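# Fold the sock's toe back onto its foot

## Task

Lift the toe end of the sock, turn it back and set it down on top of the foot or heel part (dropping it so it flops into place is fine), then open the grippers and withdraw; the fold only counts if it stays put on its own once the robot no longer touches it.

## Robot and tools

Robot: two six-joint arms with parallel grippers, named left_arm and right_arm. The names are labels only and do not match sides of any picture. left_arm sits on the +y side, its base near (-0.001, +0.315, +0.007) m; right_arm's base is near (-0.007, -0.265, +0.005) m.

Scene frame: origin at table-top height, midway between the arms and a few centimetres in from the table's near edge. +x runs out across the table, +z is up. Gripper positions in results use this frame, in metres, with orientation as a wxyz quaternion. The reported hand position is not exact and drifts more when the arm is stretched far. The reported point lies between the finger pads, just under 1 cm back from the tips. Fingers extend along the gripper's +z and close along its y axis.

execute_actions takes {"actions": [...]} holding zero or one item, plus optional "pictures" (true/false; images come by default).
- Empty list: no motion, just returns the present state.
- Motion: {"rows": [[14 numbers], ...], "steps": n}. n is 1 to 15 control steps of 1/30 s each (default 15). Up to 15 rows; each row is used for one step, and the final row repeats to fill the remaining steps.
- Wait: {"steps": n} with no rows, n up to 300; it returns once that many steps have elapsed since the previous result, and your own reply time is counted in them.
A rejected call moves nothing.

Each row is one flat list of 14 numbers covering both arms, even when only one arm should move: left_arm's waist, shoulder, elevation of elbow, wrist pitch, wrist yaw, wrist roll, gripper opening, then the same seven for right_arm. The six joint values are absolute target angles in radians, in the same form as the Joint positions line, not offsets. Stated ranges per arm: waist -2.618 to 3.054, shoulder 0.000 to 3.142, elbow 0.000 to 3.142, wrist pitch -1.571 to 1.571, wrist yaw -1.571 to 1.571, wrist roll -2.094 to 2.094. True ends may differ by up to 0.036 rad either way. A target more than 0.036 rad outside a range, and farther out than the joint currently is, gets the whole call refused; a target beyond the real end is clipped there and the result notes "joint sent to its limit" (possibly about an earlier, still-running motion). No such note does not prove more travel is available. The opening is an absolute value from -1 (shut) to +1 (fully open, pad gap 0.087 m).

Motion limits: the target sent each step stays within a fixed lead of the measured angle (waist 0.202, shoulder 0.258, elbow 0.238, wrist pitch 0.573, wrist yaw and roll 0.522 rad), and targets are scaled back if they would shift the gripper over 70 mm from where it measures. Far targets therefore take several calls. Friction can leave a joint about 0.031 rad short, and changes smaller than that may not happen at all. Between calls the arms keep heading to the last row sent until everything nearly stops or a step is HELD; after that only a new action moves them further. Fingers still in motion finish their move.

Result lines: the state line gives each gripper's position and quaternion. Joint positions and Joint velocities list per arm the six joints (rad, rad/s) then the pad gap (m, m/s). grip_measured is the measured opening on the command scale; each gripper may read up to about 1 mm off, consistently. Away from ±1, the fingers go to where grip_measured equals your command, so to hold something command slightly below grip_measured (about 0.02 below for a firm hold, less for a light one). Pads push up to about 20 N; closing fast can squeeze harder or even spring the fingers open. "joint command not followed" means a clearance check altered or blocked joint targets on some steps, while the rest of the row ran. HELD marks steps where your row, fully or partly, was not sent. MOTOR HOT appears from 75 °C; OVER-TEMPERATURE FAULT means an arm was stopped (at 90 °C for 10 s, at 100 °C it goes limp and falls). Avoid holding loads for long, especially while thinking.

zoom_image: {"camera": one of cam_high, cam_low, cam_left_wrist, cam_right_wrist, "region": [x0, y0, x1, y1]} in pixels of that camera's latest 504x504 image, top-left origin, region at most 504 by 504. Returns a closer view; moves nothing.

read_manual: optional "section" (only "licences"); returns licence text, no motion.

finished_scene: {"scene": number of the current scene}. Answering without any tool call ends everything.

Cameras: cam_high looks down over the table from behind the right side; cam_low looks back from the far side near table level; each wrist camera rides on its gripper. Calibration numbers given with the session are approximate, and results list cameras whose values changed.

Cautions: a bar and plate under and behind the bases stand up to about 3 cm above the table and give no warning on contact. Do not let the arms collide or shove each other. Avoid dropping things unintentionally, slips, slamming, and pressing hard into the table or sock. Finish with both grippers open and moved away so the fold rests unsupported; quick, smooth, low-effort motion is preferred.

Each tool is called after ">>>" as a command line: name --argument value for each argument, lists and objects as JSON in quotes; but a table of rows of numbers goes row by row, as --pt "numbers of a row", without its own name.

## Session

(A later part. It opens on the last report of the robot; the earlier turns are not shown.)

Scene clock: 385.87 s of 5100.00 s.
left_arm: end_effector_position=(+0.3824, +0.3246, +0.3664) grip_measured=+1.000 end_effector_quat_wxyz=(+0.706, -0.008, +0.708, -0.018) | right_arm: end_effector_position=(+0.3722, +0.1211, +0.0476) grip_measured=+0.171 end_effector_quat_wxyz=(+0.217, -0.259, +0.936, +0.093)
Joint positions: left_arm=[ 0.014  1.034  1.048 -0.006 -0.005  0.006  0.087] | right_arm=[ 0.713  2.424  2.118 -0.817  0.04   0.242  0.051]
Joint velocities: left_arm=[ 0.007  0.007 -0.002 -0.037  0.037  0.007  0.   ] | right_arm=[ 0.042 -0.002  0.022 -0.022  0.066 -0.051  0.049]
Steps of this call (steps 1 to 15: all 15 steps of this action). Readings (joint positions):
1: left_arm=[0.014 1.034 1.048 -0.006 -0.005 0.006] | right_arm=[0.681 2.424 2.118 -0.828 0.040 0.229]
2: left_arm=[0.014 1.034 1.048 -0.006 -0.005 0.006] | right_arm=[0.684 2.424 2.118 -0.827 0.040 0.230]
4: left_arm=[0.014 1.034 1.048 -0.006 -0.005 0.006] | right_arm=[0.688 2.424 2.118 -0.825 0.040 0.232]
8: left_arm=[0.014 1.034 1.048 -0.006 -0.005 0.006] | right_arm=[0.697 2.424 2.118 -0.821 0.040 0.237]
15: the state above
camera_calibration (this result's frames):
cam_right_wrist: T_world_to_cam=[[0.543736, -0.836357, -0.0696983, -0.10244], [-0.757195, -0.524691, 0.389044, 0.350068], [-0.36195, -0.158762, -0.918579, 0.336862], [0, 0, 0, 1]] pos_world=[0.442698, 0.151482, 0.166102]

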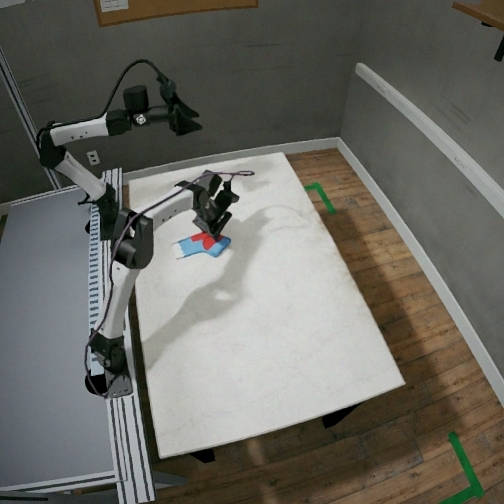

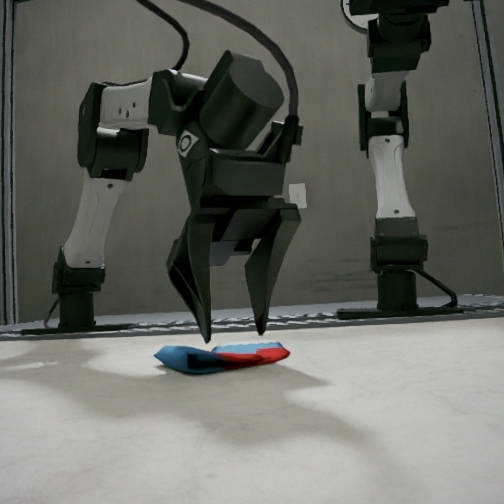

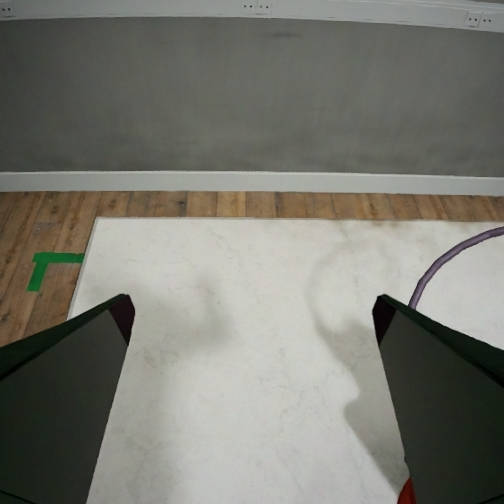

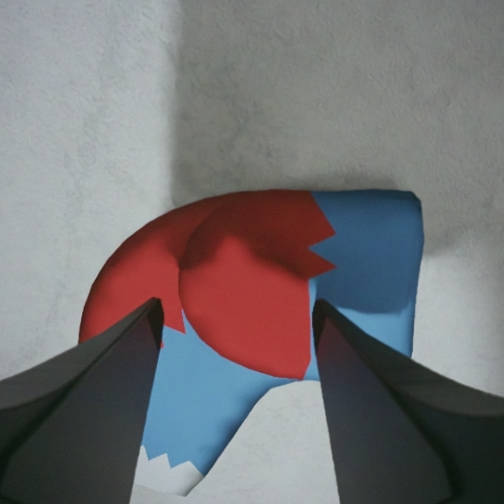

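>>> execute_actions --actions '[{"rows": [[0.014,1.034,1.048,-0.006,-0.005,0.006,1.0,0.715,2.418,2.118,-0.812,0.042,0.245,0.2],[0.014,1.034,1.048,-0.006,-0.005,0.006,1.0,0.715,2.413,2.118,-0.812,0.042,0.245,0.2],[0.014,1.034,1.048,-0.006,-0.005,0.006,1.0,0.715,2.405,2.118,-0.812,0.042,0.245,0.2],[0.014,1.034,1.048,-0.006,-0.005,0.006,1.0,0.715,2.393,2.118,-0.812,0.042,0.245,0.2],[0.014,1.034,1.048,-0.006,-0.005,0.006,1.0,0.715,2.378,2.118,-0.812,0.042,0.245,0.2],[0.014,1.034,1.048,-0.006,-0.005,0.006,1.0,0.715,2.361,2.118,-0.812,0.042,0.245,0.2],[0.014,1.034,1.048,-0.006,-0.005,0.006,1.0,0.713,2.340,2.116,-0.812,0.042,0.245,0.2],[0.014,1.034,1.048,-0.006,-0.005,0.006,1.0,0.705,2.317,2.110,-0.812,0.042,0.245,0.2],[0.014,1.034,1.048,-0.006,-0.005,0.006,1.0,0.693,2.292,2.100,-0.812,0.042,0.245,0.2],[0.014,1.034,1.048,-0.006,-0.005,0.006,1.0,0.677,2.265,2.087,-0.812,0.042,0.245,0.2],[0.014,1.034,1.048,-0.006,-0.005,0.006,1.0,0.657,2.236,2.070,-0.812,0.042,0.245,0.2],[0.014,1.034,1.048,-0.006,-0.005,0.006,1.0,0.632,2.206,2.049,-0.812,0.042,0.245,0.2],[0.014,1.034,1.048,-0.006,-0.005,0.006,1.0,0.604,2.174,2.026,-0.812,0.042,0.245,0.2],[0.014,1.034,1.048,-0.006,-0.005,0.006,1.0,0.574,2.142,2.001,-0.812,0.042,0.245,0.2],[0.014,1.034,1.048,-0.006,-0.005,0.006,1.0,0.541,2.110,1.974,-0.812,0.042,0.245,0.2]], "steps": 15}]' --pictures false

>>> execute_actions --actions '[{"rows": [[0.014,1.034,1.048,-0.006,-0.005,0.006,1.0,0.506,2.078,1.945,-0.812,0.042,0.245,0.2],[0.014,1.034,1.048,-0.006,-0.005,0.006,1.0,0.469,2.046,1.915,-0.812,0.042,0.245,0.2],[0.014,1.034,1.048,-0.006,-0.005,0.006,1.0,0.433,2.014,1.884,-0.812,0.042,0.245,0.2],[0.014,1.034,1.048,-0.006,-0.005,0.006,1.0,0.396,1.984,1.853,-0.812,0.042,0.245,0.2],[0.014,1.034,1.048,-0.006,-0.005,0.006,1.0,0.359,1.955,1.823,-0.812,0.042,0.245,0.2],[0.014,1.034,1.048,-0.006,-0.005,0.006,1.0,0.324,1.928,1.794,-0.812,0.042,0.245,0.2],[0.014,1.034,1.048,-0.006,-0.005,0.006,1.0,0.291,1.903,1.767,-0.812,0.042,0.245,0.2],[0.014,1.034,1.048,-0.006,-0.005,0.006,1.0,0.261,1.880,1.742,-0.812,0.042,0.245,0.2],[0.014,1.034,1.048,-0.006,-0.005,0.006,1.0,0.233,1.859,1.719,-0.812,0.042,0.245,0.2],[0.014,1.034,1.048,-0.006,-0.005,0.006,1.0,0.208,1.842,1.698,-0.812,0.042,0.245,0.2],[0.014,1.034,1.048,-0.006,-0.005,0.006,1.0,0.188,1.827,1.681,-0.812,0.042,0.245,0.2],[0.014,1.034,1.048,-0.006,-0.005,0.006,1.0,0.172,1.815,1.668,-0.812,0.042,0.245,0.2],[0.014,1.034,1.048,-0.006,-0.005,0.006,1.0,0.160,1.807,1.658,-0.812,0.042,0.245,0.2],[0.014,1.034,1.048,-0.006,-0.005,0.006,1.0,0.152,1.802,1.652,-0.812,0.042,0.245,0.2],[0.014,1.034,1.048,-0.006,-0.005,0.006,1.0,0.150,1.800,1.650,-0.812,0.042,0.245,0.2]], "steps": 15}]' --pictures false

>>> execute_actions --actions '[{"steps": 20}]'

Scene clock: 426.83 s of 5100.00 s.
left_arm: end_effector_position=(+0.3824, +0.3246, +0.3664) grip_measured=+1.000 end_effector_quat_wxyz=(+0.706, -0.008, +0.708, -0.018) | right_arm: end_effector_position=(+0.3915, +0.0843, +0.1522) grip_measured=+0.200 end_effector_quat_wxyz=(+0.296, -0.215, +0.922, +0.128)
Joint positions: left_arm=[ 0.014  1.034  1.048 -0.006 -0.005  0.006  0.087] | right_arm=[ 0.634  2.172  2.039 -0.811  0.035  0.244  0.052]
Joint velocities: left_arm=[-0.007  0.012 -0.012 -0.007  0.007  0.007  0.   ] | right_arm=[-0.828 -1.062 -0.603  0.037 -0.051  0.11  -0.001]
Steps of this call (steps 1 to 15: the robot went on to your last target; steps 16 to 110: nothing new was sent; then 36.80 s passed at rest; steps 111 to 125: all 15 steps of this action). Readings (joint positions):
111: left_arm=[0.014 1.034 1.048 -0.006 -0.005 0.006] | right_arm=[0.715 2.424 2.118 -0.817 0.040 0.244]
112: left_arm=[0.014 1.034 1.048 -0.006 -0.005 0.006] | right_arm=[0.715 2.424 2.118 -0.817 0.040 0.244]
114: left_arm=[0.014 1.034 1.048 -0.006 -0.005 0.006] | right_arm=[0.715 2.422 2.118 -0.817 0.040 0.244]
118: left_arm=[0.014 1.034 1.048 -0.006 -0.005 0.006] | right_arm=[0.715 2.388 2.118 -0.817 0.040 0.244]
125: the state above

Scene clock: 427.33 s of 5100.00 s.
left_arm: end_effector_position=(+0.3824, +0.3246, +0.3664) grip_measured=+1.000 end_effector_quat_wxyz=(+0.706, -0.008, +0.708, -0.018) | right_arm: end_effector_position=(+0.4254, -0.1608, +0.1891) grip_measured=+0.200 end_effector_quat_wxyz=(+0.321, +0.013, +0.945, +0.057)
Joint positions: left_arm=[ 0.014  1.034  1.048 -0.006 -0.005  0.006  0.087] | right_arm=[ 0.158  1.816  1.68  -0.802  0.046  0.244  0.052]
Joint velocities: left_arm=[-0.022 -0.002 -0.007 -0.007 -0.051 -0.022  0.   ] | right_arm=[-0.217 -0.198 -0.198 -0.022 -0.022 -0.051 -0.001]
Steps of this call (steps 1 to 15: all 15 steps of this action). Readings (joint positions):
1: left_arm=[0.014 1.034 1.048 -0.006 -0.005 0.006] | right_arm=[0.600 2.134 2.017 -0.809 0.035 0.244]
2: left_arm=[0.014 1.034 1.048 -0.006 -0.005 0.006] | right_arm=[0.562 2.098 1.992 -0.807 0.035 0.244]
4: left_arm=[0.014 1.034 1.048 -0.006 -0.005 0.006] | right_arm=[0.476 2.030 1.937 -0.803 0.035 0.244]
8: left_arm=[0.014 1.034 1.048 -0.006 -0.005 0.006] | right_arm=[0.310 1.920 1.816 -0.800 0.041 0.244]
15: the state above

Scene clock: 428.00 s of 5100.00 s.
left_arm: end_effector_position=(+0.3824, +0.3246, +0.3664) grip_measured=+1.000 end_effector_quat_wxyz=(+0.706, -0.008, +0.708, -0.018) | right_arm: end_effector_position=(+0.4243, -0.1644, +0.1898) grip_measured=+0.200 end_effector_quat_wxyz=(+0.321, +0.016, +0.945, +0.056)
Joint positions: left_arm=[ 0.014  1.034  1.048 -0.006 -0.005  0.006  0.087] | right_arm=[ 0.151  1.808  1.673 -0.802  0.046  0.244  0.052]
Joint velocities: left_arm=[-0.002  0.017  0.002 -0.007 -0.007 -0.007  0.   ] | right_arm=[ 0.002  0.002 -0.007  0.051  0.007  0.066 -0.001]
Steps of this call (steps 1 to 15: the robot went on to your last target; steps 16 to 20: nothing new was sent). Readings (joint positions):
1: left_arm=[0.014 1.034 1.048 -0.006 -0.005 0.006] | right_arm=[0.152 1.811 1.676 -0.802 0.046 0.244]
2: left_arm=[0.014 1.034 1.048 -0.006 -0.005 0.006] | right_arm=[0.151 1.808 1.674 -0.802 0.046 0.244]
4: left_arm=[0.014 1.034 1.048 -0.006 -0.005 0.006] | right_arm=[0.151 1.808 1.673 -0.802 0.046 0.244]
8: left_arm=[0.014 1.034 1.048 -0.006 -0.005 0.006] | right_arm=[0.151 1.808 1.673 -0.802 0.046 0.244]
20: the state above
All arms were judged still, so your last target was given up. Only a new action makes them travel on or press farther. Fingers that are still opening or closing keep moving.
camera_calibration (this result's frames):
cam_right_wrist: T_world_to_cam=[[0.0282301, -0.992323, -0.120412, -0.156926], [-0.975339, -0.0537231, 0.214072, 0.38759], [-0.218897, 0.111399, -0.969368, 0.434399], [0, 0, 0, 1]] pos_world=[0.47755, -0.18329, 0.319225]

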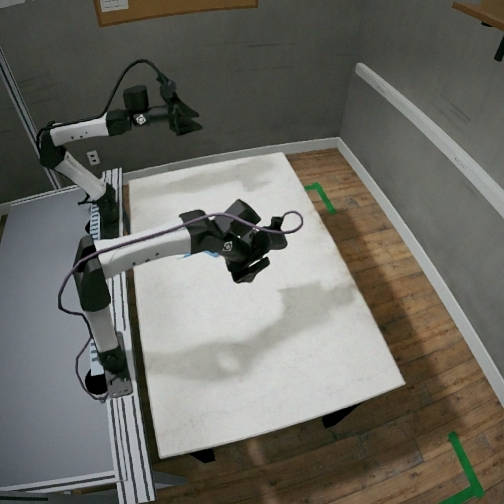

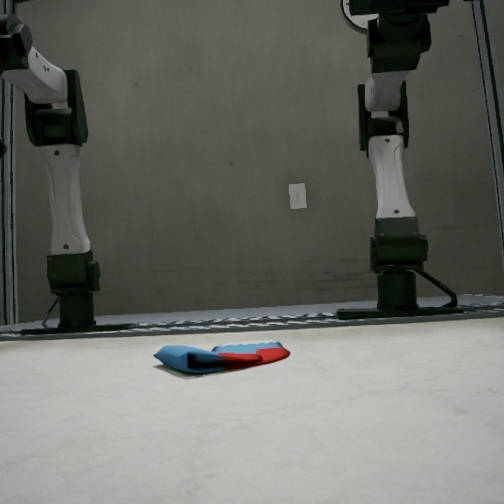

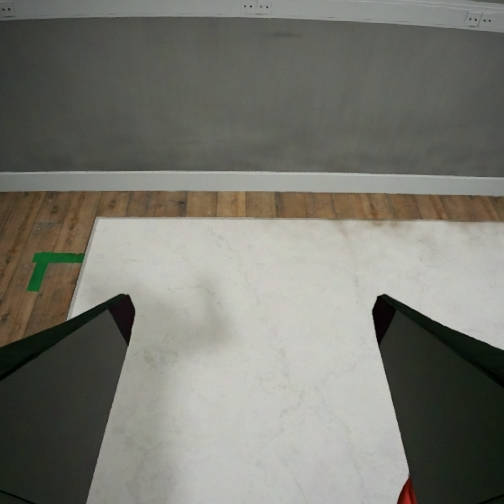

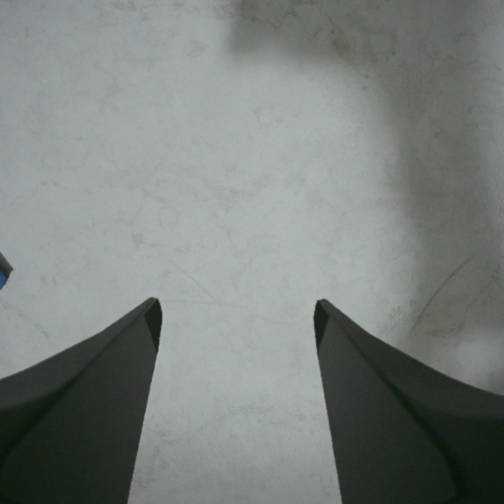

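The toe has rested folded on the heel for about 40 s, and the arm is clear of the sock.

>>> finished_scene --scene 2

The scene is finished: the task was done.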